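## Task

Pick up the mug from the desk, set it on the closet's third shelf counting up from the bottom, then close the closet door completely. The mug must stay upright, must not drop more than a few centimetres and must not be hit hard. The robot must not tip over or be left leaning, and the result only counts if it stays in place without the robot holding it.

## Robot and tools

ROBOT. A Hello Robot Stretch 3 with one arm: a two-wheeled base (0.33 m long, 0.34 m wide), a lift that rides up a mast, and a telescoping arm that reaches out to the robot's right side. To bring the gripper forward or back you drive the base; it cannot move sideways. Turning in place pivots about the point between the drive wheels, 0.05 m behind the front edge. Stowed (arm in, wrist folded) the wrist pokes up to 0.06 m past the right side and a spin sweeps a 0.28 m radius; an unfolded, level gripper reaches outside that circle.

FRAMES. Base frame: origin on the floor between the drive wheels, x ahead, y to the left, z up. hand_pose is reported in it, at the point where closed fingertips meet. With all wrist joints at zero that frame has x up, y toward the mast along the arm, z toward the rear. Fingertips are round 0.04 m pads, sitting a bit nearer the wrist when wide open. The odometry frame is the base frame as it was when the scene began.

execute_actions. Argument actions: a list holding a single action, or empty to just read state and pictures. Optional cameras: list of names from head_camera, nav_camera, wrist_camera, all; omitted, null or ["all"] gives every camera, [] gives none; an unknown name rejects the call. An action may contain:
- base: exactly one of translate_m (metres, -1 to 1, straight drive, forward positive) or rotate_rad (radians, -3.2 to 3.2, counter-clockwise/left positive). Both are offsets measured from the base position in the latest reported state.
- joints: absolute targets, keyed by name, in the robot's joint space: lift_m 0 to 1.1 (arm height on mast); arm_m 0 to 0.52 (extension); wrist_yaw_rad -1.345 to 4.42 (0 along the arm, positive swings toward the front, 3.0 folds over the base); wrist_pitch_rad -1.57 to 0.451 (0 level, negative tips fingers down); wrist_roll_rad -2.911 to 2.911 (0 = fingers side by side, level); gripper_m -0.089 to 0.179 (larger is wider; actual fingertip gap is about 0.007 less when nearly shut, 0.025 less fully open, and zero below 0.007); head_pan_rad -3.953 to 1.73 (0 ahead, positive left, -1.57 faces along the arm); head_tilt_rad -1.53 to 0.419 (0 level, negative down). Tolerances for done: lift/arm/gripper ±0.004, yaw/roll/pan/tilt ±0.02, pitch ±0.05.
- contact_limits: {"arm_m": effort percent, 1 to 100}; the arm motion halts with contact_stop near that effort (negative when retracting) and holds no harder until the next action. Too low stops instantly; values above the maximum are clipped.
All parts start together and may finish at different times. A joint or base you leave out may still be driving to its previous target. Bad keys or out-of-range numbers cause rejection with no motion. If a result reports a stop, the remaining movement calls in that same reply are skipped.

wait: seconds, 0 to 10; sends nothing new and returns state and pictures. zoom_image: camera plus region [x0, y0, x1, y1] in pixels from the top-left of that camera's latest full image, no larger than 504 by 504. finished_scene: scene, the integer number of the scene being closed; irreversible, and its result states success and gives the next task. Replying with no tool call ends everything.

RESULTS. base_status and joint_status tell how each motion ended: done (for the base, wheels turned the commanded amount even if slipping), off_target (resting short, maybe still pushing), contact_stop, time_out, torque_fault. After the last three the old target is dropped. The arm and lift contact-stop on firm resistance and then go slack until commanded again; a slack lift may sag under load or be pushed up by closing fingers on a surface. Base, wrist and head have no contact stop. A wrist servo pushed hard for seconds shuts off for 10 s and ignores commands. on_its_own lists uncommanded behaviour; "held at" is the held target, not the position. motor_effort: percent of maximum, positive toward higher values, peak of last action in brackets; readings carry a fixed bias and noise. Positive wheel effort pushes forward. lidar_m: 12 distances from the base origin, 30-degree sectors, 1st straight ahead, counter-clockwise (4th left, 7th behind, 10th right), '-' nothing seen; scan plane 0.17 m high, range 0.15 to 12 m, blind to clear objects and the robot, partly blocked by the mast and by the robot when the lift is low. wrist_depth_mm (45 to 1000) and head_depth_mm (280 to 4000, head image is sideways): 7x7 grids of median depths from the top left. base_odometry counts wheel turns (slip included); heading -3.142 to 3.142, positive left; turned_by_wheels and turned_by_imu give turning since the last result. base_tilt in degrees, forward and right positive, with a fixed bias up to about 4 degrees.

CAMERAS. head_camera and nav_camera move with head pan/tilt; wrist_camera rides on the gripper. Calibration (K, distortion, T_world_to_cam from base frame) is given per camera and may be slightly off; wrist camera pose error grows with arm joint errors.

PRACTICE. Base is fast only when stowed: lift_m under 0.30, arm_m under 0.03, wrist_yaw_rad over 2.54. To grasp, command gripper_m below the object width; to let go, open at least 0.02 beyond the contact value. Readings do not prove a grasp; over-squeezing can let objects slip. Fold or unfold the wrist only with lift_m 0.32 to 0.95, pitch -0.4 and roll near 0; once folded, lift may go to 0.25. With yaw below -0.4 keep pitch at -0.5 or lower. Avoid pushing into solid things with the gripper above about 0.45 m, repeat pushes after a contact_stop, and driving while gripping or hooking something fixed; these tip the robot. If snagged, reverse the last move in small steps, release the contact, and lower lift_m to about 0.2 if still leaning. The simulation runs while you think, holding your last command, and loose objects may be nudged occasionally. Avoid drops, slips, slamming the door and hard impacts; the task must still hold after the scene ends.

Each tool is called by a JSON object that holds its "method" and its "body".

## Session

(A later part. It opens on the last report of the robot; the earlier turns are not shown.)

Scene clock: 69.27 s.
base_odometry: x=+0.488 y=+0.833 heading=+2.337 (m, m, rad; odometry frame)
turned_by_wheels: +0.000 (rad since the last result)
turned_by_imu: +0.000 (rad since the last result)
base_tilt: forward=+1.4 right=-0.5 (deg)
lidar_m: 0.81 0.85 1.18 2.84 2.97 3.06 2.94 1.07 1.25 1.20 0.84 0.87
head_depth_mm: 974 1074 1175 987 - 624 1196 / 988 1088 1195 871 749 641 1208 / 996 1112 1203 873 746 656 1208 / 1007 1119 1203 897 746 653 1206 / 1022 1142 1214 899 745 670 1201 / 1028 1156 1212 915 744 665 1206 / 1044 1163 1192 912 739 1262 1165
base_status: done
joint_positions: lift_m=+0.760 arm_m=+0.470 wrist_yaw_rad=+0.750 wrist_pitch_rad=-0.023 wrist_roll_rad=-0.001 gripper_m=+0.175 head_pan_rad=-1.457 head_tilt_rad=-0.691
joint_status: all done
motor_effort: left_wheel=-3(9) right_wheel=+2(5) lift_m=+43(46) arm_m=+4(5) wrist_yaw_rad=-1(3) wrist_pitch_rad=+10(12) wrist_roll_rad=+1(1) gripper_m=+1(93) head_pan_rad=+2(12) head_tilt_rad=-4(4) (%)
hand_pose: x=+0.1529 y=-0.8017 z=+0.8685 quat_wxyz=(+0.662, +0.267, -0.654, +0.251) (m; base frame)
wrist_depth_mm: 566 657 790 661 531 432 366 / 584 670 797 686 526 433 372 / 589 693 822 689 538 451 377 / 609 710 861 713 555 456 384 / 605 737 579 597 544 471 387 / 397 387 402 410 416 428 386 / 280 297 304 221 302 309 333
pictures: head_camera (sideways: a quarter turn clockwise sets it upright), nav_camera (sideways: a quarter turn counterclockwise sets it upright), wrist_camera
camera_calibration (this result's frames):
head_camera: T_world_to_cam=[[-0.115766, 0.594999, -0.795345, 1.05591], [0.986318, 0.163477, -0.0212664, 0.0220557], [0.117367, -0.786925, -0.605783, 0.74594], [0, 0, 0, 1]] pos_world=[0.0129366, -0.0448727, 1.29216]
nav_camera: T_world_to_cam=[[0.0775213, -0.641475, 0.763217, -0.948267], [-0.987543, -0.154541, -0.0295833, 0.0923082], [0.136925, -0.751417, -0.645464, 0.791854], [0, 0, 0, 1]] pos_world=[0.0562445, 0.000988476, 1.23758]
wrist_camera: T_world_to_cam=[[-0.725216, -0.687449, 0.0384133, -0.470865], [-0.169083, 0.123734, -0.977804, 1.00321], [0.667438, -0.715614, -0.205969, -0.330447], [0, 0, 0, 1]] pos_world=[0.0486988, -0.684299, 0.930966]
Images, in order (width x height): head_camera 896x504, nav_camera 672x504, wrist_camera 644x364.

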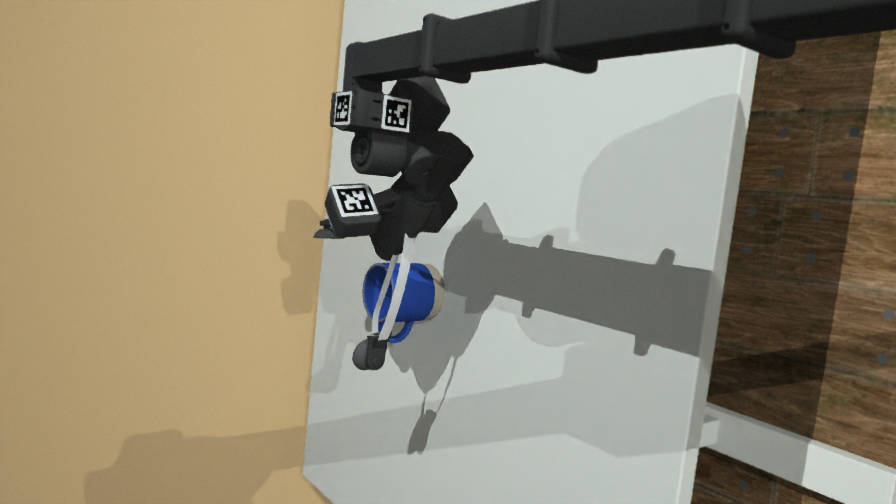

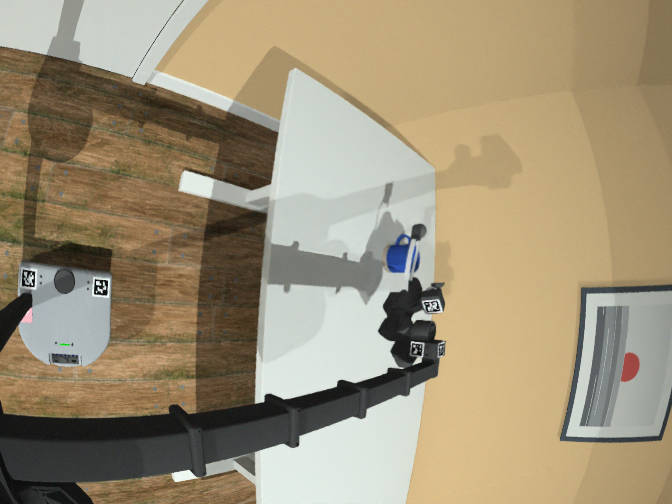

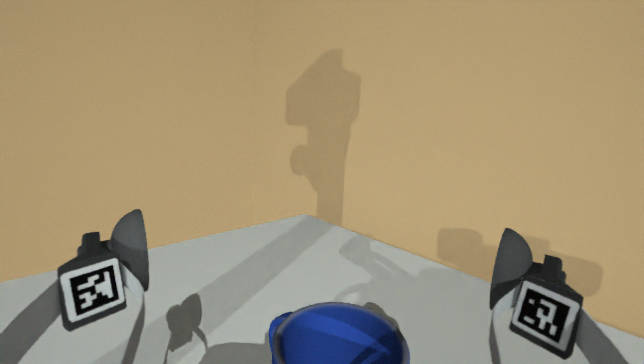

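{"method": "execute_actions", "body": {"actions": [{"joints":{"lift_m":0.665,"arm_m":0.485}}], "cameras": ["head_camera","wrist_camera"]}}

Scene clock: 71.03 s.
base_odometry: x=+0.488 y=+0.833 heading=+2.337 (m, m, rad; odometry frame)
turned_by_wheels: +0.000 (rad since the last result)
turned_by_imu: +0.000 (rad since the last result)
base_tilt: forward=+1.4 right=-0.3 (deg)
lidar_m: 0.81 0.85 1.18 2.84 2.96 3.08 2.94 1.07 1.24 1.20 0.84 0.87
head_depth_mm: 973 1076 1168 934 760 - - / 989 1099 1180 1020 749 641 1209 / 996 1105 1181 - 749 655 1208 / 1006 1117 1204 889 747 655 1199 / 1019 1135 1219 892 742 668 1204 / 1034 1152 1211 917 738 668 1200 / 1045 1171 1207 912 734 1272 1173
base_status: not commanded
joint_positions: lift_m=+0.665 arm_m=+0.485 wrist_yaw_rad=+0.750 wrist_pitch_rad=-0.023 wrist_roll_rad=-0.001 gripper_m=+0.175 head_pan_rad=-1.457 head_tilt_rad=-0.691
joint_status: all done
motor_effort: left_wheel=-3(3) right_wheel=+2(3) lift_m=+35(42) arm_m=+4(6) wrist_yaw_rad=-1(0) wrist_pitch_rad=+11(11) wrist_roll_rad=+1(1) gripper_m=+0(0) head_pan_rad=+3(2) head_tilt_rad=-3(5) (%)
hand_pose: x=+0.1529 y=-0.8167 z=+0.7738 quat_wxyz=(+0.662, +0.267, -0.654, +0.251) (m; base frame)
wrist_depth_mm: 566 645 759 659 509 417 357 / 582 673 810 661 522 423 359 / 588 686 832 694 537 434 366 / 584 680 571 193 505 438 369 / 309 330 293 120 290 362 359 / - 218 208 126 209 236 246 / 156 165 161 129 167 171 184
pictures: head_camera (sideways: a quarter turn clockwise sets it upright), wrist_camera
camera_calibration (this result's frames):
head_camera: T_world_to_cam=[[-0.115766, 0.594999, -0.795345, 1.05591], [0.986318, 0.163476, -0.0212664, 0.0220556], [0.117367, -0.786925, -0.605783, 0.74594], [0, 0, 0, 1]] pos_world=[0.0129366, -0.0448727, 1.29216]
wrist_camera: T_world_to_cam=[[-0.725218, -0.687447, 0.0384139, -0.477538], [-0.169041, 0.123689, -0.977817, 0.912441], [0.667446, -0.715624, -0.205909, -0.360742], [0, 0, 0, 1]] pos_world=[0.0486975, -0.699297, 0.836265]
Images, in order (width x height): head_camera 896x504, wrist_camera 644x364.

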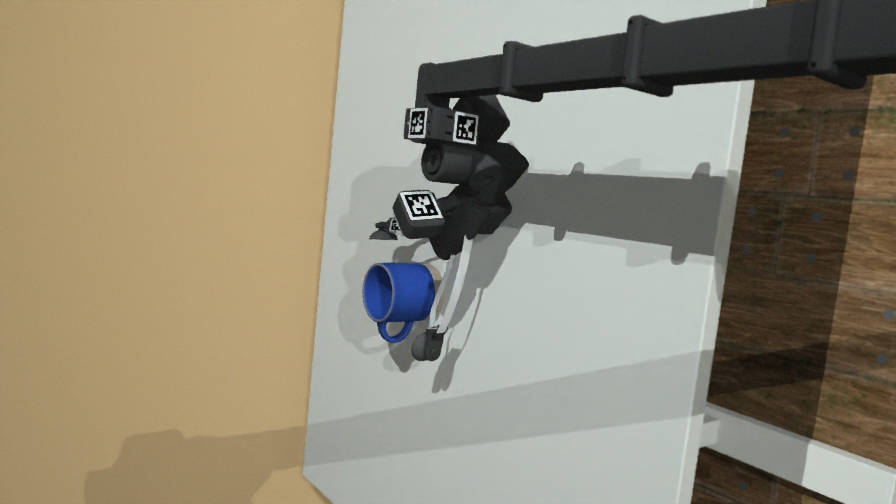

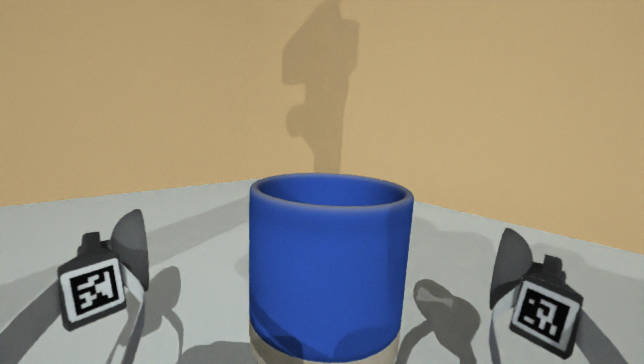

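{"method": "execute_actions", "body": {"actions": [{"base":{"translate_m":-0.006},"joints":{"lift_m":0.648,"gripper_m":0.13}}], "cameras": []}}

{"method": "execute_actions", "body": {"actions": [{"joints":{"gripper_m":0.02}}], "cameras": ["wrist_camera"]}}

{"method": "execute_actions", "body": {"actions": [{"joints":{"lift_m":0.68}}], "cameras": ["wrist_camera","head_camera"]}}

Scene clock: 72.17 s.
base_odometry: x=+0.492 y=+0.829 heading=+2.336 (m, m, rad; odometry frame)
turned_by_wheels: +0.000 (rad since the last result)
turned_by_imu: +0.000 (rad since the last result)
base_tilt: forward=+1.3 right=-0.4 (deg)
lidar_m: 0.82 0.85 1.19 2.84 2.97 3.07 2.93 1.06 1.12 1.20 0.85 0.87
head_depth_mm: 972 1083 1172 934 749 637 - / 987 1091 1188 1022 749 641 1206 / 1000 1107 1178 996 747 655 1206 / 1006 1123 1202 897 742 653 1209 / 1021 1132 1220 890 743 668 1194 / 1027 1149 1210 918 742 666 1200 / 1048 1161 1211 921 736 1268 1170
base_status: done
joint_positions: lift_m=+0.652 arm_m=+0.485 wrist_yaw_rad=+0.750 wrist_pitch_rad=+0.000 wrist_roll_rad=+0.000 gripper_m=+0.130 head_pan_rad=-1.457 head_tilt_rad=-0.692
joint_status: lift_m contact_stop (moved -0.013 of -0.017); the others done
on_its_own: lift_m is slack since a contact_stop, until your next command for it (your +0.648 is given up)
motor_effort: left_wheel=-4(8) right_wheel=+6(8) lift_m=+38(38) arm_m=+4(4) wrist_yaw_rad=-1(1) wrist_pitch_rad=+0(11) wrist_roll_rad=+0(0) gripper_m=+0(94) head_pan_rad=+2(2) head_tilt_rad=-4(3) (%)
hand_pose: x=+0.1533 y=-0.8172 z=+0.7670 quat_wxyz=(+0.658, +0.259, -0.657, +0.259) (m; base frame)
wrist_depth_mm: 569 669 785 645 512 424 358 / 580 678 780 672 515 426 361 / 586 694 811 675 526 430 363 / 602 670 504 187 509 444 373 / 292 329 207 126 309 357 358 / 202 - 186 129 200 242 237 / - 158 152 133 159 163 175
pictures: none
No camera images: the call's "cameras" was empty. Leave "cameras" out to get every camera's image.

not run: a stop came earlier in this reply.

not run: a stop came earlier in this reply.

{"method": "execute_actions", "body": {"actions": [{"joints":{"lift_m":0.658,"gripper_m":0.02}}], "cameras": ["wrist_camera"]}}

{"method": "execute_actions", "body": {"actions": [{"joints":{"lift_m":0.69}}], "cameras": ["wrist_camera","head_camera"]}}

Scene clock: 73.93 s.
base_odometry: x=+0.492 y=+0.829 heading=+2.337 (m, m, rad; odometry frame)
turned_by_wheels: +0.000 (rad since the last result)
turned_by_imu: +0.000 (rad since the last result)
base_tilt: forward=+1.3 right=-0.4 (deg)
lidar_m: 0.82 0.85 1.19 2.84 2.96 3.06 2.94 1.07 1.12 1.20 0.84 0.88
head_depth_mm: 974 1083 1172 933 754 642 - / 986 1098 1177 - 748 640 1203 / 1000 1106 1187 1016 747 657 1202 / 1009 1126 1203 888 745 653 1201 / 1022 1143 1210 893 744 667 1199 / 1033 1156 1212 918 741 667 1210 / 1052 1165 1201 915 737 1258 1182
base_status: not commanded
joint_positions: lift_m=+0.658 arm_m=+0.485 wrist_yaw_rad=+0.750 wrist_pitch_rad=-0.015 wrist_roll_rad=+0.000 gripper_m=+0.021 head_pan_rad=-1.457 head_tilt_rad=-0.692
joint_status: all done
motor_effort: left_wheel=-2(4) right_wheel=+1(5) lift_m=+43(46) arm_m=+4(4) wrist_yaw_rad=-1(1) wrist_pitch_rad=+7(7) wrist_roll_rad=+0(0) gripper_m=-21(99) head_pan_rad=+2(2) head_tilt_rad=-4(4) (%)
hand_pose: x=+0.1531 y=-0.8169 z=+0.7687 quat_wxyz=(+0.660, +0.264, -0.656, +0.254) (m; base frame)
wrist_depth_mm: 563 671 761 647 511 422 356 / 578 667 804 676 516 423 364 / 593 686 809 676 530 437 366 / 604 676 475 186 503 433 366 / 288 298 136 124 278 344 356 / 203 211 138 127 140 229 233 / 157 159 154 133 160 172 175
pictures: wrist_camera
camera_calibration (this result's frames):
wrist_camera: T_world_to_cam=[[-0.725384, -0.687302, 0.0378637, -0.476756], [-0.16295, 0.118014, -0.979551, 0.90325], [0.668779, -0.716721, -0.197601, -0.369534], [0, 0, 0, 1]] pos_world=[0.0484892, -0.699125, 0.82981]
Images, in order (width x height): wrist_camera 644x364.

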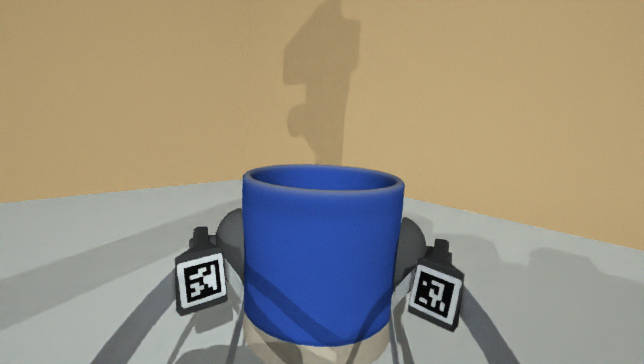

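Scene clock: 75.00 s.
base_odometry: x=+0.492 y=+0.829 heading=+2.337 (m, m, rad; odometry frame)
turned_by_wheels: +0.000 (rad since the last result)
turned_by_imu: +0.000 (rad since the last result)
base_tilt: forward=+1.3 right=-0.3 (deg)
lidar_m: 0.82 0.85 1.19 2.84 2.96 3.06 2.94 1.06 1.12 1.20 0.85 0.87
head_depth_mm: 979 1079 1170 956 772 - - / 983 1094 1174 - 750 642 1219 / 1003 1103 1178 - 747 655 1202 / 1002 1130 1197 892 743 653 1208 / 1024 1136 1212 890 745 667 1201 / 1026 1158 1206 915 741 666 1201 / 1045 1166 1200 917 739 1278 1177
base_status: not commanded
joint_positions: lift_m=+0.690 arm_m=+0.485 wrist_yaw_rad=+0.750 wrist_pitch_rad=-0.043 wrist_roll_rad=+0.000 gripper_m=+0.021 head_pan_rad=-1.457 head_tilt_rad=-0.692
joint_status: all done
motor_effort: left_wheel=-2(2) right_wheel=+1(1) lift_m=+46(48) arm_m=+4(4) wrist_yaw_rad=-1(1) wrist_pitch_rad=+19(21) wrist_roll_rad=+0(0) gripper_m=-21(21) head_pan_rad=+3(2) head_tilt_rad=-4(4) (%)
hand_pose: x=+0.1524 y=-0.8163 z=+0.7933 quat_wxyz=(+0.664, +0.273, -0.652, +0.245) (m; base frame)
wrist_depth_mm: 576 670 772 638 495 419 353 / 573 702 807 666 510 425 361 / 600 691 809 670 527 437 367 / 607 675 530 187 512 440 372 / 339 344 135 124 327 393 375 / 242 255 138 128 140 273 276 / 190 193 185 132 193 207 211
pictures: head_camera (sideways: a quarter turn clockwise sets it upright), wrist_camera
camera_calibration (this result's frames):
head_camera: T_world_to_cam=[[-0.115792, 0.595172, -0.795212, 1.05574], [0.986316, 0.16349, -0.0212553, 0.0220412], [0.117359, -0.786792, -0.605959, 0.746168], [0, 0, 0, 1]] pos_world=[0.0129368, -0.0448705, 1.29215]
wrist_camera: T_world_to_cam=[[-0.724656, -0.688083, 0.037618, -0.478237], [-0.181875, 0.138318, -0.973545, 0.941909], [0.664677, -0.712327, -0.225378, -0.337537], [0, 0, 0, 1]] pos_world=[0.0491054, -0.699787, 0.858907]
Images, in order (width x height): head_camera 896x504, wrist_camera 644x364.

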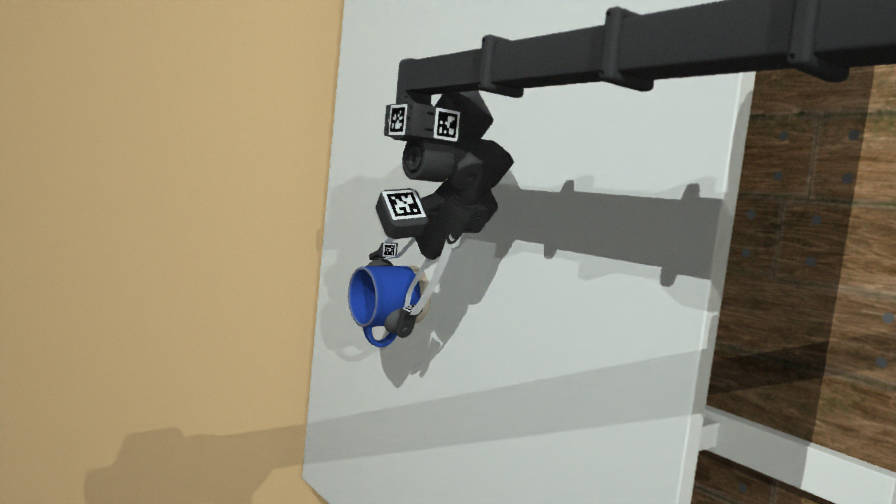

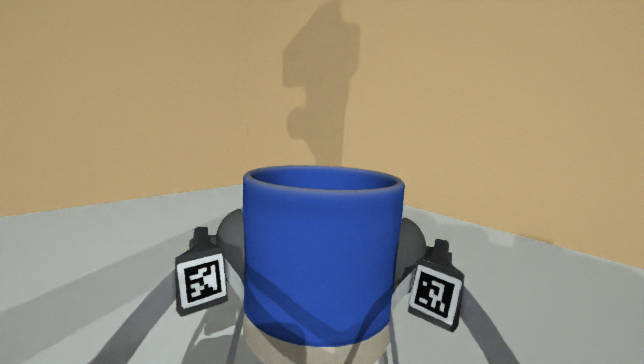

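{"method": "execute_actions", "body": {"actions": [{"joints":{"arm_m":0,"wrist_yaw_rad":1.7}}], "cameras": []}}

{"method": "execute_actions", "body": {"actions": [{"base":{"rotate_rad":2.243},"joints":{"wrist_yaw_rad":2.6,"lift_m":0.29,"head_pan_rad":0}}], "cameras": ["wrist_camera"]}}

{"method": "execute_actions", "body": {"actions": [{"base":{"translate_m":1.0}}], "cameras": []}}

{"method": "execute_actions", "body": {"actions": [{"base":{"translate_m":1.0}}], "cameras": []}}

{"method": "execute_actions", "body": {"actions": [{"base":{"translate_m":1.0}}], "cameras": ["nav_camera"]}}

Scene clock: 79.93 s.
base_odometry: x=+0.492 y=+0.829 heading=+2.336 (m, m, rad; odometry frame)
turned_by_wheels: +0.000 (rad since the last result)
turned_by_imu: +0.000 (rad since the last result)
base_tilt: forward=+1.3 right=-0.3 (deg)
lidar_m: 0.82 0.85 1.19 2.84 2.97 3.08 2.93 1.06 1.12 1.20 0.85 0.87
head_depth_mm: 975 1087 1171 930 755 627 1210 / 988 1098 1179 935 753 642 1212 / 996 1106 1188 927 746 654 1244 / 1014 1122 1203 924 746 654 1212 / 1021 1136 1216 921 742 670 1206 / 1029 1153 1216 917 742 664 1198 / 1050 1169 1207 915 738 1271 1178
base_status: not commanded
joint_positions: lift_m=+0.690 arm_m=+0.000 wrist_yaw_rad=+1.699 wrist_pitch_rad=-0.043 wrist_roll_rad=+0.000 gripper_m=+0.021 head_pan_rad=-1.457 head_tilt_rad=-0.692
joint_status: all done
motor_effort: left_wheel=-2(2) right_wheel=+1(1) lift_m=+46(46) arm_m=-3(5) wrist_yaw_rad=+1(7) wrist_pitch_rad=+20(19) wrist_roll_rad=+0(0) gripper_m=-20(21) head_pan_rad=+2(2) head_tilt_rad=-5(5) (%)
hand_pose: x=+0.2315 y=-0.1126 z=+0.7933 quat_wxyz=(+0.479, +0.541, -0.455, +0.521) (m; base frame)
wrist_depth_mm: 791 755 733 685 682 645 619 / 827 770 718 712 692 664 650 / 863 790 767 723 714 705 652 / 910 842 808 186 745 712 677 / 942 904 136 124 729 722 426 / - 938 139 128 140 759 741 / - 947 885 133 812 756 734
pictures: none
No camera images: the call's "cameras" was empty. Leave "cameras" out to get every camera's image.

Scene clock: 84.87 s.
base_odometry: x=+0.492 y=+0.829 heading=-1.704 (m, m, rad; odometry frame)
turned_by_wheels: +2.243 (rad since the last result)
turned_by_imu: +2.216 (rad since the last result)
base_tilt: forward=+1.3 right=-0.5 (deg)
lidar_m: 3.12 2.96 2.93 1.07 1.21 1.20 0.85 0.82 0.82 0.90 1.43 2.84
head_depth_mm: 2524 2701 2755 2085 1695 1406 1214 / 2706 2973 2800 2100 1680 1419 1213 / 3308 3554 2765 2097 1668 1407 1215 / 3749 3399 2731 2093 1673 1400 1199 / 3533 3658 2728 2055 1660 1394 1204 / 3215 3452 2719 2080 1669 1398 1204 / 2998 3215 2720 2041 1657 1392 1198
base_status: done
joint_positions: lift_m=+0.290 arm_m=+0.000 wrist_yaw_rad=+2.598 wrist_pitch_rad=-0.045 wrist_roll_rad=+0.000 gripper_m=+0.021 head_pan_rad=-0.007 head_tilt_rad=-0.692
joint_status: all done
motor_effort: left_wheel=-3(8) right_wheel=+2(9) lift_m=+38(44) arm_m=-3(3) wrist_yaw_rad=+2(5) wrist_pitch_rad=+20(21) wrist_roll_rad=+0(0) gripper_m=-21(20) head_pan_rad=+2(27) head_tilt_rad=-5(5) (%)
hand_pose: x=+0.1105 y=+0.0730 z=+0.3933 quat_wxyz=(+0.205, +0.685, -0.174, +0.677) (m; base frame)
wrist_depth_mm: 843 890 - - - - - / - - - - - - - / - - - - - - - / - - - 186 - - - / - 988 136 123 - - - / 792 851 138 128 140 898 870 / 617 637 611 132 632 680 698
pictures: wrist_camera
camera_calibration (this result's frames):
wrist_camera: T_world_to_cam=[[0.860072, -0.508786, 0.0376023, -0.0698664], [-0.0839292, -0.213807, -0.973264, 0.436598], [0.503222, 0.833921, -0.226592, 0.139076], [0, 0, 0, 1]] pos_world=[0.0267475, -0.0581771, 0.459066]
Images, in order (width x height): wrist_camera 644x364.

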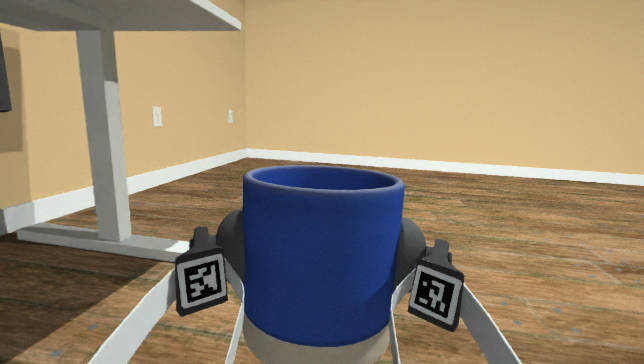

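Scene clock: 89.93 s.
base_odometry: x=+0.359 y=-0.163 heading=-1.704 (m, m, rad; odometry frame)
turned_by_wheels: +0.000 (rad since the last result)
turned_by_imu: +0.003 (rad since the last result)
base_tilt: forward=+1.5 right=-0.5 (deg)
lidar_m: 2.27 2.33 2.31 2.47 1.51 1.51 1.83 1.46 1.44 1.61 2.08 2.07
head_depth_mm: 1837 1989 2190 2099 1696 1421 1218 / 2546 2751 2441 2094 1684 1411 1215 / 2244 2552 2640 2088 1699 1398 1208 / 2926 3254 2624 2073 1664 1402 1205 / 2831 3063 2725 2052 1678 1402 1203 / 2529 2724 2721 2065 1673 1391 1210 / 2296 2547 2601 2058 1673 1393 1194
base_status: done
joint_positions: lift_m=+0.290 arm_m=+0.000 wrist_yaw_rad=+2.599 wrist_pitch_rad=-0.045 wrist_roll_rad=+0.000 gripper_m=+0.021 head_pan_rad=-0.007 head_tilt_rad=-0.692
joint_status: not commanded
motor_effort: left_wheel=-4(9) right_wheel=+3(6) lift_m=+38(38) arm_m=-3(3) wrist_yaw_rad=+1(2) wrist_pitch_rad=+20(20) wrist_roll_rad=+0(0) gripper_m=-20(21) head_pan_rad=+2(3) head_tilt_rad=-4(4) (%)
hand_pose: x=+0.1103 y=+0.0731 z=+0.3933 quat_wxyz=(+0.205, +0.685, -0.174, +0.677) (m; base frame)
wrist_depth_mm: - - - - - - - / - - - - - - - / - - - - - - - / - - - 187 - - - / - - 136 124 - - - / 775 808 139 128 140 912 908 / 618 632 613 132 625 676 689
pictures: none
No camera images: the call's "cameras" was empty. Leave "cameras" out to get every camera's image.

Scene clock: 95.00 s.
base_odometry: x=+0.226 y=-1.154 heading=-1.704 (m, m, rad; odometry frame)
turned_by_wheels: +0.000 (rad since the last result)
turned_by_imu: +0.003 (rad since the last result)
base_tilt: forward=+1.4 right=-0.4 (deg)
lidar_m: 1.50 1.69 1.68 1.85 2.79 2.32 2.59 2.12 2.10 1.61 1.31 1.29
head_depth_mm: 1750 1922 1975 2083 1616 1410 1213 / 1543 1761 2002 2086 1684 1406 1213 / 1285 1429 1606 1887 1674 1416 1209 / 2101 2322 2516 1949 1671 1407 1220 / 2004 2204 2425 2081 1664 1403 1204 / 1801 2009 2238 2058 1659 1399 1194 / 1686 1822 1976 2040 1652 1386 1196
base_status: done
joint_positions: lift_m=+0.290 arm_m=+0.000 wrist_yaw_rad=+2.599 wrist_pitch_rad=-0.045 wrist_roll_rad=+0.000 gripper_m=+0.021 head_pan_rad=-0.007 head_tilt_rad=-0.692
joint_status: not commanded
motor_effort: left_wheel=-4(8) right_wheel=+2(10) lift_m=+38(38) arm_m=-3(3) wrist_yaw_rad=+1(1) wrist_pitch_rad=+21(21) wrist_roll_rad=+0(0) gripper_m=-21(20) head_pan_rad=+3(3) head_tilt_rad=-4(3) (%)
hand_pose: x=+0.1103 y=+0.0731 z=+0.3933 quat_wxyz=(+0.205, +0.685, -0.174, +0.677) (m; base frame)
wrist_depth_mm: - - - - - - - / - - - - - - - / - - - - - - - / - - - 187 - - - / - - 136 124 - - - / 784 822 138 129 140 903 908 / 616 634 594 132 620 674 691
pictures: none
No camera images: the call's "cameras" was empty. Leave "cameras" out to get every camera's image.

Scene clock: 100.07 s.
base_odometry: x=+0.093 y=-2.145 heading=-1.704 (m, m, rad; odometry frame)
turned_by_wheels: +0.000 (rad since the last result)
turned_by_imu: +0.003 (rad since the last result)
base_tilt: forward=+1.2 right=-0.4 (deg)
lidar_m: 0.53 1.05 1.05 1.15 1.79 3.26 3.36 2.75 1.26 0.63 0.59 0.51
head_depth_mm: 407 438 483 565 1069 1422 1215 / 443 485 529 587 665 806 1167 / 475 522 582 653 749 867 1051 / 1318 1458 1612 1823 1582 1070 1172 / 1240 1364 1532 1751 1671 1394 1198 / 1133 1234 1363 1519 1618 1401 1201 / 1038 1124 1230 1348 1503 1389 1202
base_status: done
joint_positions: lift_m=+0.290 arm_m=+0.000 wrist_yaw_rad=+2.599 wrist_pitch_rad=-0.045 wrist_roll_rad=+0.000 gripper_m=+0.021 head_pan_rad=-0.007 head_tilt_rad=-0.692
joint_status: not commanded
motor_effort: left_wheel=-3(8) right_wheel=+2(10) lift_m=+38(38) arm_m=-3(3) wrist_yaw_rad=+1(1) wrist_pitch_rad=+20(20) wrist_roll_rad=+0(0) gripper_m=-20(20) head_pan_rad=+3(3) head_tilt_rad=-3(3) (%)
hand_pose: x=+0.1103 y=+0.0731 z=+0.3933 quat_wxyz=(+0.205, +0.685, -0.174, +0.677) (m; base frame)
wrist_depth_mm: - - - - 940 922 847 / - - - - 947 932 886 / - - - - - 943 916 / - - - 187 - - 924 / - - 135 124 - - 953 / 779 823 139 127 139 901 949 / 629 624 605 132 636 682 698
pictures: nav_camera (sideways: a quarter turn counterclockwise sets it upright)
camera_calibration (this result's frames):
nav_camera: T_world_to_cam=[[0.646799, -0.000325919, 0.76266, -0.951013], [0.0344211, -0.998968, -0.0296189, 0.0861206], [0.761883, 0.0454091, -0.646121, 0.788895], [0, 0, 0, 1]] pos_world=[0.0111042, 0.0498987, 1.23757]
Images, in order (width x height): nav_camera 672x504.

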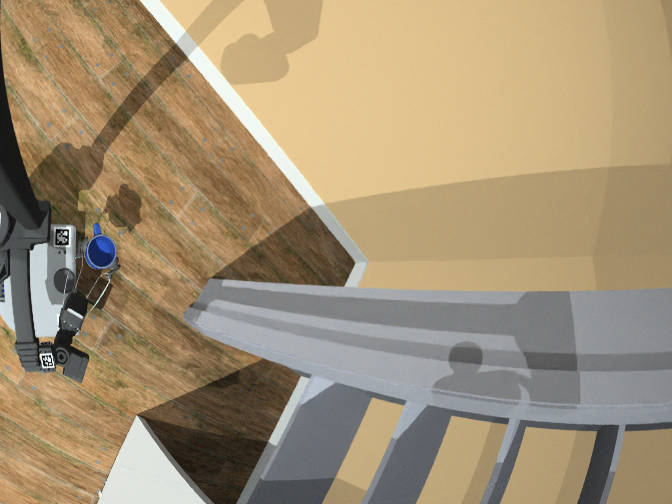

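{"method": "execute_actions", "body": {"actions": [{"base":{"translate_m":0.05}}], "cameras": []}}

{"method": "execute_actions", "body": {"actions": [{"base":{"rotate_rad":0.885},"joints":{"lift_m":0.9,"head_pan_rad":-1.57,"head_tilt_rad":-0.5}}]}}

Scene clock: 101.83 s.
base_odometry: x=+0.086 y=-2.194 heading=-1.704 (m, m, rad; odometry frame)
turned_by_wheels: +0.000 (rad since the last result)
turned_by_imu: +0.000 (rad since the last result)
base_tilt: forward=+1.3 right=-0.4 (deg)
lidar_m: 0.50 1.02 1.01 1.11 1.74 3.30 3.43 2.78 1.16 0.59 0.57 0.47
head_depth_mm: 376 404 438 493 621 1379 1217 / 406 443 489 538 605 701 1140 / 433 477 533 598 685 797 955 / 1277 1411 1584 1771 1587 999 1138 / 1198 1338 1484 1669 1665 1392 1196 / 1095 1195 1333 1474 1587 1406 1199 / 1002 1085 1185 1306 1470 1387 1196
base_status: done
joint_positions: lift_m=+0.290 arm_m=+0.000 wrist_yaw_rad=+2.599 wrist_pitch_rad=-0.045 wrist_roll_rad=+0.000 gripper_m=+0.021 head_pan_rad=-0.007 head_tilt_rad=-0.692
joint_status: not commanded
motor_effort: left_wheel=-3(10) right_wheel=+2(8) lift_m=+38(38) arm_m=-3(3) wrist_yaw_rad=+1(1) wrist_pitch_rad=+20(21) wrist_roll_rad=+0(0) gripper_m=-21(20) head_pan_rad=+2(1) head_tilt_rad=-4(4) (%)
hand_pose: x=+0.1103 y=+0.0731 z=+0.3933 quat_wxyz=(+0.205, +0.685, -0.174, +0.677) (m; base frame)
wrist_depth_mm: - - - 961 898 869 851 / - - - - 943 903 877 / - - - - 953 945 880 / - - - 188 - 946 896 / - - 136 124 - 953 937 / 794 821 138 128 140 909 908 / 623 627 609 132 647 691 695
pictures: none
No camera images: the call's "cameras" was empty. Leave "cameras" out to get every camera's image.

Scene clock: 108.20 s.
base_odometry: x=+0.086 y=-2.194 heading=-0.820 (m, m, rad; odometry frame)
turned_by_wheels: +0.885 (rad since the last result)
turned_by_imu: +0.874 (rad since the last result)
base_tilt: forward=+1.4 right=-0.4 (deg)
lidar_m: 1.01 1.05 1.44 3.60 3.74 2.88 1.75 0.67 0.57 0.55 0.47 1.05
head_depth_mm: 984 1042 1155 1024 1307 1133 1441 / 985 1047 1159 1014 1303 1131 1384 / 985 1039 1157 1012 1283 1123 1374 / 992 1042 1163 1005 1336 1123 1408 / 984 1044 1161 996 1340 1122 1391 / 973 923 1034 901 1089 667 689 / 398 407 419 452 494 546 633
base_status: done
joint_positions: lift_m=+0.900 arm_m=+0.000 wrist_yaw_rad=+2.599 wrist_pitch_rad=-0.045 wrist_roll_rad=+0.000 gripper_m=+0.021 head_pan_rad=-1.563 head_tilt_rad=-0.507
joint_status: all done
motor_effort: left_wheel=-3(12) right_wheel=+2(7) lift_m=+46(48) arm_m=-3(3) wrist_yaw_rad=+1(0) wrist_pitch_rad=+21(21) wrist_roll_rad=+0(0) gripper_m=-20(20) head_pan_rad=-2(26) head_tilt_rad=+3(21) (%)
hand_pose: x=+0.1103 y=+0.0731 z=+1.0028 quat_wxyz=(+0.205, +0.685, -0.174, +0.677) (m; base frame)
wrist_depth_mm: - - - - - 940 734 / - - - - - 964 769 / - - - - - 955 752 / - - - 188 - - 767 / - - 136 124 - 970 795 / - - 138 128 140 - 789 / - - - 132 - 943 805
pictures: head_camera (sideways: a quarter turn clockwise sets it upright), nav_camera (sideways: a quarter turn counterclockwise sets it upright), wrist_camera
camera_calibration (this result's frames):
head_camera: T_world_to_cam=[[-0.0509315, 0.447466, -0.892849, 1.18266], [0.998116, 0.0534364, -0.0301558, 0.0335629], [0.0342169, -0.892703, -0.449345, 0.542909], [0, 0, 0, 1]] pos_world=[0.00815827, -0.0463372, 1.3009]
nav_camera: T_world_to_cam=[[0.00802457, -0.494826, 0.868955, -1.0857], [-0.998314, -0.0539189, -0.0214849, 0.0818369], [0.0574844, -0.867318, -0.494425, 0.595839], [0, 0, 0, 1]] pos_world=[0.0561598, -0.0160379, 1.23978]
wrist_camera: T_world_to_cam=[[0.860516, -0.508034, 0.0375944, -0.0926665], [-0.0841123, -0.21448, -0.9731, 1.02974], [0.502431, 0.834206, -0.227295, 0.277988], [0, 0, 0, 1]] pos_world=[0.0266852, -0.0581182, 1.06871]
Images, in order (width x height): head_camera 896x504, nav_camera 672x504, wrist_camera 644x364.

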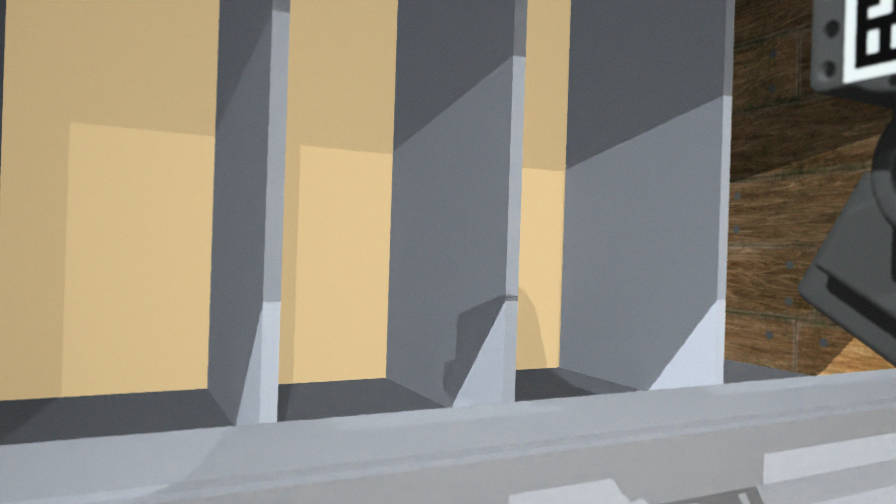

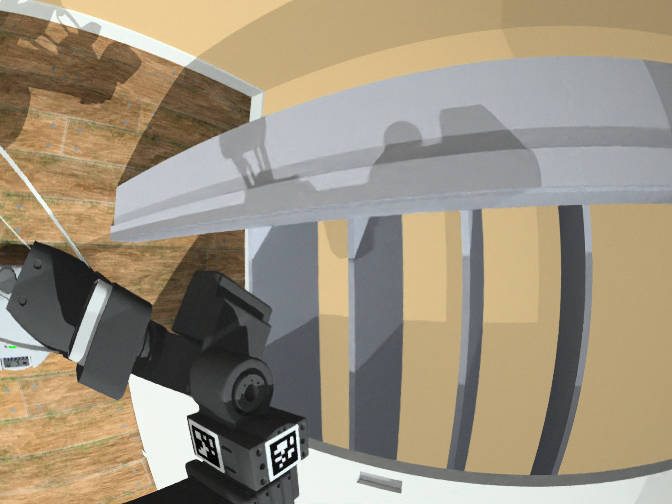

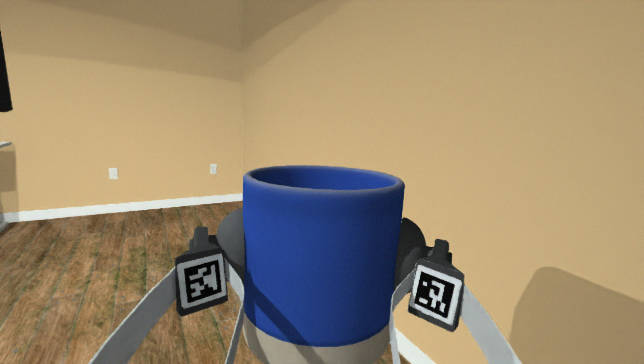

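{"method": "execute_actions", "body": {"actions": [{"base":{"translate_m":-0.05},"joints":{"wrist_yaw_rad":0,"wrist_pitch_rad":0.1}}], "cameras": []}}

{"method": "execute_actions", "body": {"actions": [{"joints":{"arm_m":0.25,"lift_m":1.1,"wrist_pitch_rad":0.17,"head_tilt_rad":-0.25}}]}}

Scene clock: 110.63 s.
base_odometry: x=+0.052 y=-2.158 heading=-0.820 (m, m, rad; odometry frame)
turned_by_wheels: +0.000 (rad since the last result)
turned_by_imu: +0.000 (rad since the last result)
base_tilt: forward=+1.3 right=-0.4 (deg)
lidar_m: 1.06 1.10 1.51 3.60 3.73 2.81 1.81 0.67 0.54 1.12 0.48 1.10
head_depth_mm: 990 1041 1158 1025 1307 1135 1438 / 986 1038 1162 1015 1305 1131 1387 / 995 1045 1151 1011 427 1131 - / 984 1044 1159 1002 412 1071 - / 991 1044 1161 999 1353 1122 1329 / 987 1036 1150 997 1231 1119 1274 / 827 834 855 581 588 600 649
base_status: done
joint_positions: lift_m=+0.900 arm_m=+0.000 wrist_yaw_rad=+0.002 wrist_pitch_rad=+0.047 wrist_roll_rad=+0.000 gripper_m=+0.021 head_pan_rad=-1.563 head_tilt_rad=-0.507
joint_status: wrist_pitch_rad off_target (ended at +0.047, target +0.100); the others done
motor_effort: left_wheel=-3(7) right_wheel=+3(4) lift_m=+46(46) arm_m=-3(3) wrist_yaw_rad=-2(6) wrist_pitch_rad=+24(28) wrist_roll_rad=+0(0) gripper_m=-20(20) head_pan_rad=-2(3) head_tilt_rad=+4(3) (%)
hand_pose: x=-0.0209 y=-0.4023 z=+1.0264 quat_wxyz=(+0.707, -0.016, -0.707, +0.017) (m; base frame)
wrist_depth_mm: 235 472 800 903 905 864 827 / 238 480 889 906 892 846 914 / 240 492 757 945 921 904 780 / 241 492 743 187 914 909 933 / 244 503 136 124 730 957 847 / 247 325 138 127 139 606 545 / 247 557 779 132 981 982 267
pictures: none
No camera images: the call's "cameras" was empty. Leave "cameras" out to get every camera's image.

Scene clock: 113.70 s.
base_odometry: x=+0.052 y=-2.158 heading=-0.820 (m, m, rad; odometry frame)
turned_by_wheels: +0.000 (rad since the last result)
turned_by_imu: +0.000 (rad since the last result)
base_tilt: forward=+1.3 right=-0.5 (deg)
lidar_m: 1.06 1.10 1.50 3.59 3.73 2.82 1.81 0.67 0.54 1.12 0.49 1.10
head_depth_mm: 1030 1051 1095 1047 1179 935 1093 / 1033 1052 - - 1166 929 1102 / 1034 1052 1103 - 1096 923 1094 / 1029 1000 1103 1176 1149 918 1091 / 1037 1035 1123 1116 1135 1253 1083 / 1028 1050 1109 1094 1124 1167 1082 / 821 796 862 823 897 857 922
base_status: not commanded
joint_positions: lift_m=+1.100 arm_m=+0.250 wrist_yaw_rad=+0.001 wrist_pitch_rad=+0.118 wrist_roll_rad=+0.000 gripper_m=+0.021 head_pan_rad=-1.563 head_tilt_rad=-0.260
joint_status: wrist_pitch_rad off_target (ended at +0.118, target +0.170); the others done
motor_effort: left_wheel=-3(3) right_wheel=+2(3) lift_m=+46(49) arm_m=+4(4) wrist_yaw_rad=-1(2) wrist_pitch_rad=+24(28) wrist_roll_rad=+0(0) gripper_m=-20(20) head_pan_rad=-1(3) head_tilt_rad=+5(24) (%)
hand_pose: x=-0.0212 y=-0.6520 z=+1.2448 quat_wxyz=(+0.706, -0.041, -0.706, +0.042) (m; base frame)
wrist_depth_mm: 324 340 327 317 311 297 288 / 341 456 529 508 483 452 441 / 353 492 698 692 703 670 682 / 353 506 701 187 696 697 678 / 348 464 136 124 540 679 675 / 328 360 138 128 140 402 416 / 337 540 686 132 302 318 300
pictures: head_camera (sideways: a quarter turn clockwise sets it upright), nav_camera (sideways: a quarter turn counterclockwise sets it upright), wrist_camera
camera_calibration (this result's frames):
head_camera: T_world_to_cam=[[-0.0490631, 0.216182, -0.97512, 1.29005], [0.998194, 0.0444825, -0.0403624, 0.0468616], [0.0346502, -0.975339, -0.217974, 0.241794], [0, 0, 0, 1]] pos_world=[0.00813879, -0.0451394, 1.31255]
nav_camera: T_world_to_cam=[[0.00617928, -0.26794, 0.963416, -1.20896], [-0.998297, -0.0575459, -0.00960133, 0.0663707], [0.0580132, -0.961716, -0.267839, 0.300969], [0, 0, 0, 1]] pos_world=[0.056268, -0.0306626, 1.24598]
wrist_camera: T_world_to_cam=[[-0.999247, -0.00397164, 0.038598, -0.0690125], [-0.0387755, 0.0655872, -0.997093, 1.31207], [0.00142856, -0.997839, -0.0656918, -0.402376], [0, 0, 0, 1]] pos_world=[-0.0175098, -0.487835, 1.28448]
Images, in order (width x height): head_camera 896x504, nav_camera 672x504, wrist_camera 644x364.

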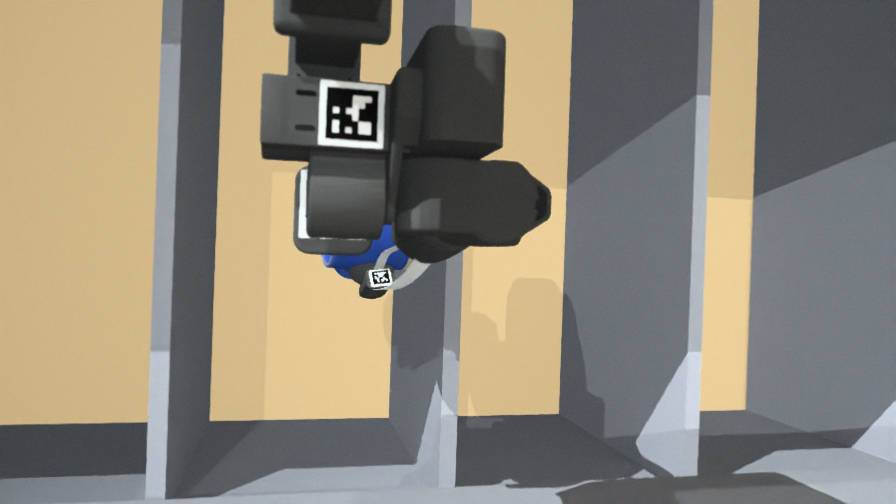

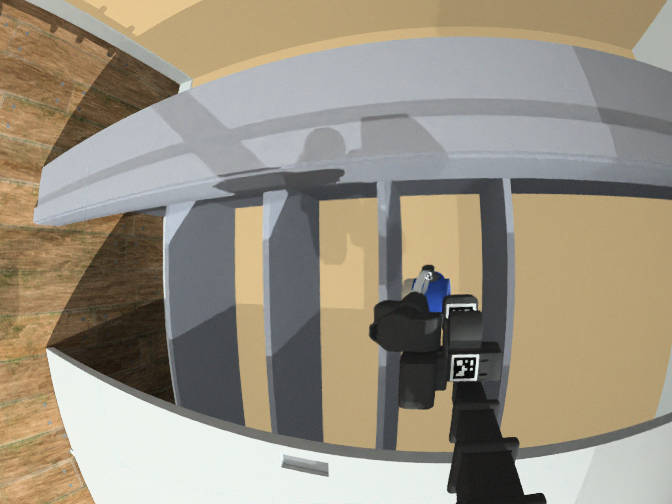

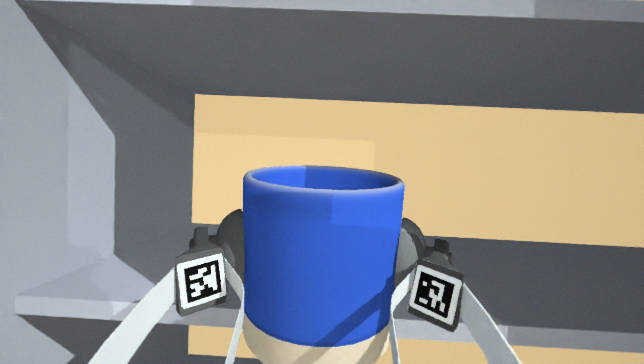

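{"method": "execute_actions", "body": {"actions": [{"joints":{"arm_m":0.5},"contact_limits":{"arm_m":15}}], "cameras": []}}

{"method": "execute_actions", "body": {"actions": [{"joints":{"wrist_pitch_rad":0.04}}], "cameras": []}}

{"method": "execute_actions", "body": {"actions": [{"joints":{"lift_m":1.085}}]}}

Scene clock: 116.93 s.
base_odometry: x=+0.052 y=-2.158 heading=-0.820 (m, m, rad; odometry frame)
turned_by_wheels: +0.000 (rad since the last result)
turned_by_imu: +0.000 (rad since the last result)
base_tilt: forward=+1.3 right=-0.3 (deg)
lidar_m: 1.06 1.10 1.51 3.60 3.71 2.81 1.80 0.67 0.54 1.12 0.48 1.10
head_depth_mm: 1028 1049 - 1033 1184 936 1108 / 1032 1053 1121 1011 1178 929 1102 / 1032 1055 - 1171 1157 920 1102 / 1034 1002 1104 1176 1150 910 1091 / 1034 1031 1113 1125 1140 1254 1083 / 1027 1050 1108 1090 1121 1155 1079 / 826 794 866 825 895 852 931
base_status: not commanded
joint_positions: lift_m=+1.100 arm_m=+0.500 wrist_yaw_rad=+0.001 wrist_pitch_rad=+0.118 wrist_roll_rad=+0.000 gripper_m=+0.021 head_pan_rad=-1.563 head_tilt_rad=-0.260
joint_status: all done
motor_effort: left_wheel=-3(3) right_wheel=+3(2) lift_m=+46(46) arm_m=+4(3) wrist_yaw_rad=-1(1) wrist_pitch_rad=+24(24) wrist_roll_rad=+0(0) gripper_m=-21(21) head_pan_rad=-3(2) head_tilt_rad=+5(5) (%)
contact_limits: arm_m 15 (drawing in: default 29, maximum 48; extending or still: default 41, maximum 67)
hand_pose: x=-0.0212 y=-0.9020 z=+1.2448 quat_wxyz=(+0.706, -0.041, -0.706, +0.042) (m; base frame)
wrist_depth_mm: 325 339 330 322 312 301 291 / 343 451 444 443 437 430 438 / 352 451 448 450 446 440 434 / 350 464 448 186 442 440 434 / 353 462 135 124 443 445 444 / 330 352 138 128 139 401 422 / 239 245 236 132 251 272 277
pictures: none
No camera images: the call's "cameras" was empty. Leave "cameras" out to get every camera's image.

Scene clock: 117.70 s.
base_odometry: x=+0.052 y=-2.158 heading=-0.820 (m, m, rad; odometry frame)
turned_by_wheels: +0.000 (rad since the last result)
turned_by_imu: +0.000 (rad since the last result)
base_tilt: forward=+1.2 right=-0.3 (deg)
lidar_m: 1.06 1.10 1.51 3.59 3.75 2.82 1.81 0.67 0.54 1.12 0.48 1.10
head_depth_mm: 1026 1053 - 1035 1178 937 1105 / 1025 1056 1129 1018 1173 924 1097 / 1027 1052 - 1169 1157 921 1092 / 1031 1001 1096 1176 1144 914 1090 / 1031 1036 1112 1111 1134 1258 1093 / 1029 1047 1110 1089 1122 1164 1073 / 823 793 861 826 896 856 926
base_status: not commanded
joint_positions: lift_m=+1.100 arm_m=+0.500 wrist_yaw_rad=+0.001 wrist_pitch_rad=-0.003 wrist_roll_rad=+0.000 gripper_m=+0.021 head_pan_rad=-1.563 head_tilt_rad=-0.260
joint_status: all done
motor_effort: left_wheel=-3(3) right_wheel=+3(3) lift_m=+46(46) arm_m=+4(4) wrist_yaw_rad=-1(1) wrist_pitch_rad=+19(26) wrist_roll_rad=+0(0) gripper_m=-20(20) head_pan_rad=-2(1) head_tilt_rad=+5(5) (%)
hand_pose: x=-0.0212 y=-0.9009 z=+1.2136 quat_wxyz=(+0.707, +0.002, -0.707, -0.001) (m; base frame)
wrist_depth_mm: 341 422 415 415 415 408 404 / 346 435 433 423 417 419 416 / 346 441 451 441 440 433 420 / 352 451 452 187 444 439 433 / 322 355 136 125 338 419 449 / 241 253 138 128 140 273 282 / 185 190 181 132 190 204 209
pictures: none
No camera images: the call's "cameras" was empty. Leave "cameras" out to get every camera's image.

Scene clock: 118.53 s.
base_odometry: x=+0.052 y=-2.158 heading=-0.820 (m, m, rad; odometry frame)
turned_by_wheels: +0.000 (rad since the last result)
turned_by_imu: +0.000 (rad since the last result)
base_tilt: forward=+1.3 right=-0.4 (deg)
lidar_m: 1.06 1.10 1.51 3.60 3.74 2.83 1.80 0.67 0.54 1.12 0.48 1.10
head_depth_mm: 1029 1049 1101 892 1180 931 1099 / 1023 1054 1105 1009 1174 927 1109 / 1024 1047 1096 1171 1158 923 1092 / 1036 1000 1104 1176 1149 915 1087 / 1032 1031 1117 1114 1150 1256 1082 / 1029 1055 1110 1092 1127 1168 1075 / 824 795 858 826 898 857 930
base_status: not commanded
joint_positions: lift_m=+1.085 arm_m=+0.500 wrist_yaw_rad=+0.001 wrist_pitch_rad=-0.005 wrist_roll_rad=+0.000 gripper_m=+0.021 head_pan_rad=-1.563 head_tilt_rad=-0.260
joint_status: all done
motor_effort: left_wheel=-3(3) right_wheel=+3(3) lift_m=+38(43) arm_m=+4(4) wrist_yaw_rad=-1(1) wrist_pitch_rad=+21(20) wrist_roll_rad=+0(0) gripper_m=-20(21) head_pan_rad=-1(3) head_tilt_rad=+5(5) (%)
hand_pose: x=-0.0212 y=-0.9009 z=+1.1985 quat_wxyz=(+0.707, +0.002, -0.707, -0.002) (m; base frame)
wrist_depth_mm: 338 424 420 418 410 403 401 / 341 430 427 424 424 417 412 / 350 443 441 434 433 430 422 / 353 455 445 186 434 446 443 / 307 314 136 125 295 368 388 / 213 225 137 128 140 245 250 / 163 168 161 131 168 182 184
pictures: head_camera (sideways: a quarter turn clockwise sets it upright), nav_camera (sideways: a quarter turn counterclockwise sets it upright), wrist_camera
camera_calibration (this result's frames):
head_camera: T_world_to_cam=[[-0.0490607, 0.216131, -0.975131, 1.29007], [0.998195, 0.0444715, -0.0403643, 0.0468642], [0.0346415, -0.975351, -0.217922, 0.241727], [0, 0, 0, 1]] pos_world=[0.00813839, -0.0451389, 1.31256]
nav_camera: T_world_to_cam=[[0.00617649, -0.267889, 0.96343, -1.20898], [-0.998297, -0.0575374, -0.0095987, 0.0663673], [0.0580047, -0.96173, -0.267788, 0.300903], [0, 0, 0, 1]] pos_world=[0.0562677, -0.030666, 1.24598]
wrist_camera: T_world_to_cam=[[-0.999243, -0.00854836, 0.0379406, -0.0715838], [-0.0388706, 0.187363, -0.981521, 1.37325], [0.00128174, -0.982254, -0.187553, -0.493626], [0, 0, 0, 1]] pos_world=[-0.017518, -0.742773, 1.25801]
Images, in order (width x height): head_camera 896x504, nav_camera 672x504, wrist_camera 644x364.

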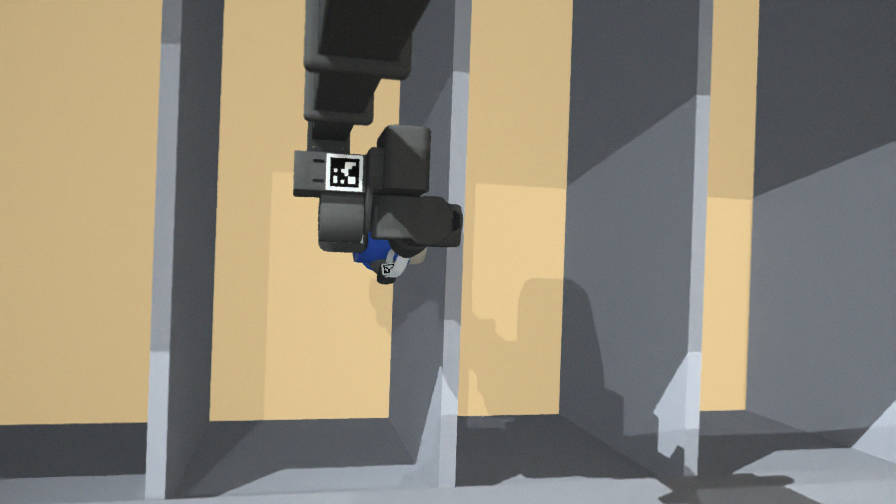

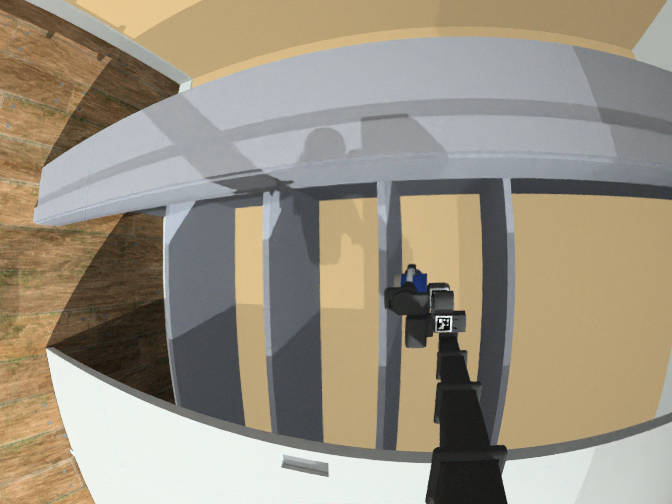

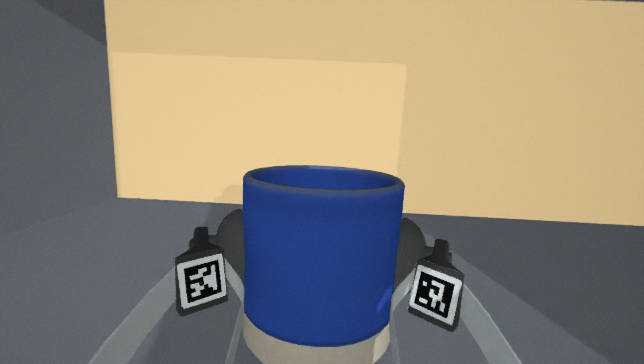

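{"method": "execute_actions", "body": {"actions": [{"joints":{"lift_m":1.075,"wrist_pitch_rad":0.02}}], "cameras": ["wrist_camera"]}}

Scene clock: 119.33 s.
base_odometry: x=+0.052 y=-2.158 heading=-0.820 (m, m, rad; odometry frame)
turned_by_wheels: +0.000 (rad since the last result)
turned_by_imu: +0.000 (rad since the last result)
base_tilt: forward=+1.4 right=-0.5 (deg)
lidar_m: 1.06 1.11 1.51 3.60 3.72 2.82 1.81 0.67 0.54 1.12 0.48 1.10
head_depth_mm: 1026 1048 1107 1167 1181 937 1109 / 1029 1047 1100 1014 1171 929 1102 / 1033 1044 1099 1173 1159 924 1096 / 1030 1003 1106 1169 1154 915 1092 / 1035 1034 1118 1119 1142 1252 1088 / 1027 1050 1111 1094 1119 1165 1082 / 826 792 858 826 897 856 925
base_status: not commanded
joint_positions: lift_m=+1.075 arm_m=+0.500 wrist_yaw_rad=+0.001 wrist_pitch_rad=+0.006 wrist_roll_rad=+0.000 gripper_m=+0.021 head_pan_rad=-1.563 head_tilt_rad=-0.260
joint_status: all done
motor_effort: left_wheel=-3(3) right_wheel=+2(3) lift_m=+33(36) arm_m=+4(4) wrist_yaw_rad=-1(1) wrist_pitch_rad=+6(21) wrist_roll_rad=+0(0) gripper_m=-20(21) head_pan_rad=-2(1) head_tilt_rad=+5(4) (%)
hand_pose: x=-0.0212 y=-0.9011 z=+1.1914 quat_wxyz=(+0.707, -0.002, -0.707, +0.002) (m; base frame)
wrist_depth_mm: 340 415 423 417 409 412 405 / 345 432 434 429 421 417 411 / 347 446 449 443 436 435 428 / 350 458 444 188 441 437 438 / 292 303 137 124 288 357 375 / 204 214 138 128 140 233 242 / 155 158 153 132 159 172 175
pictures: wrist_camera
camera_calibration (this result's frames):
wrist_camera: T_world_to_cam=[[-0.999244, -0.00812203, 0.038015, -0.0710263], [-0.0388523, 0.176742, -0.98349, 1.35914], [0.00126906, -0.984224, -0.176924, -0.509649], [0, 0, 0, 1]] pos_world=[-0.0175202, -0.742403, 1.24923]
Images, in order (width x height): wrist_camera 644x364.

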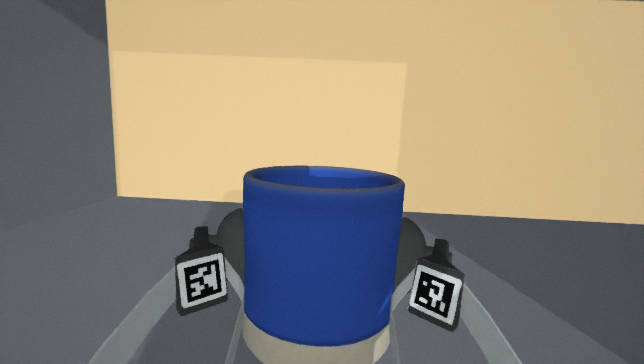

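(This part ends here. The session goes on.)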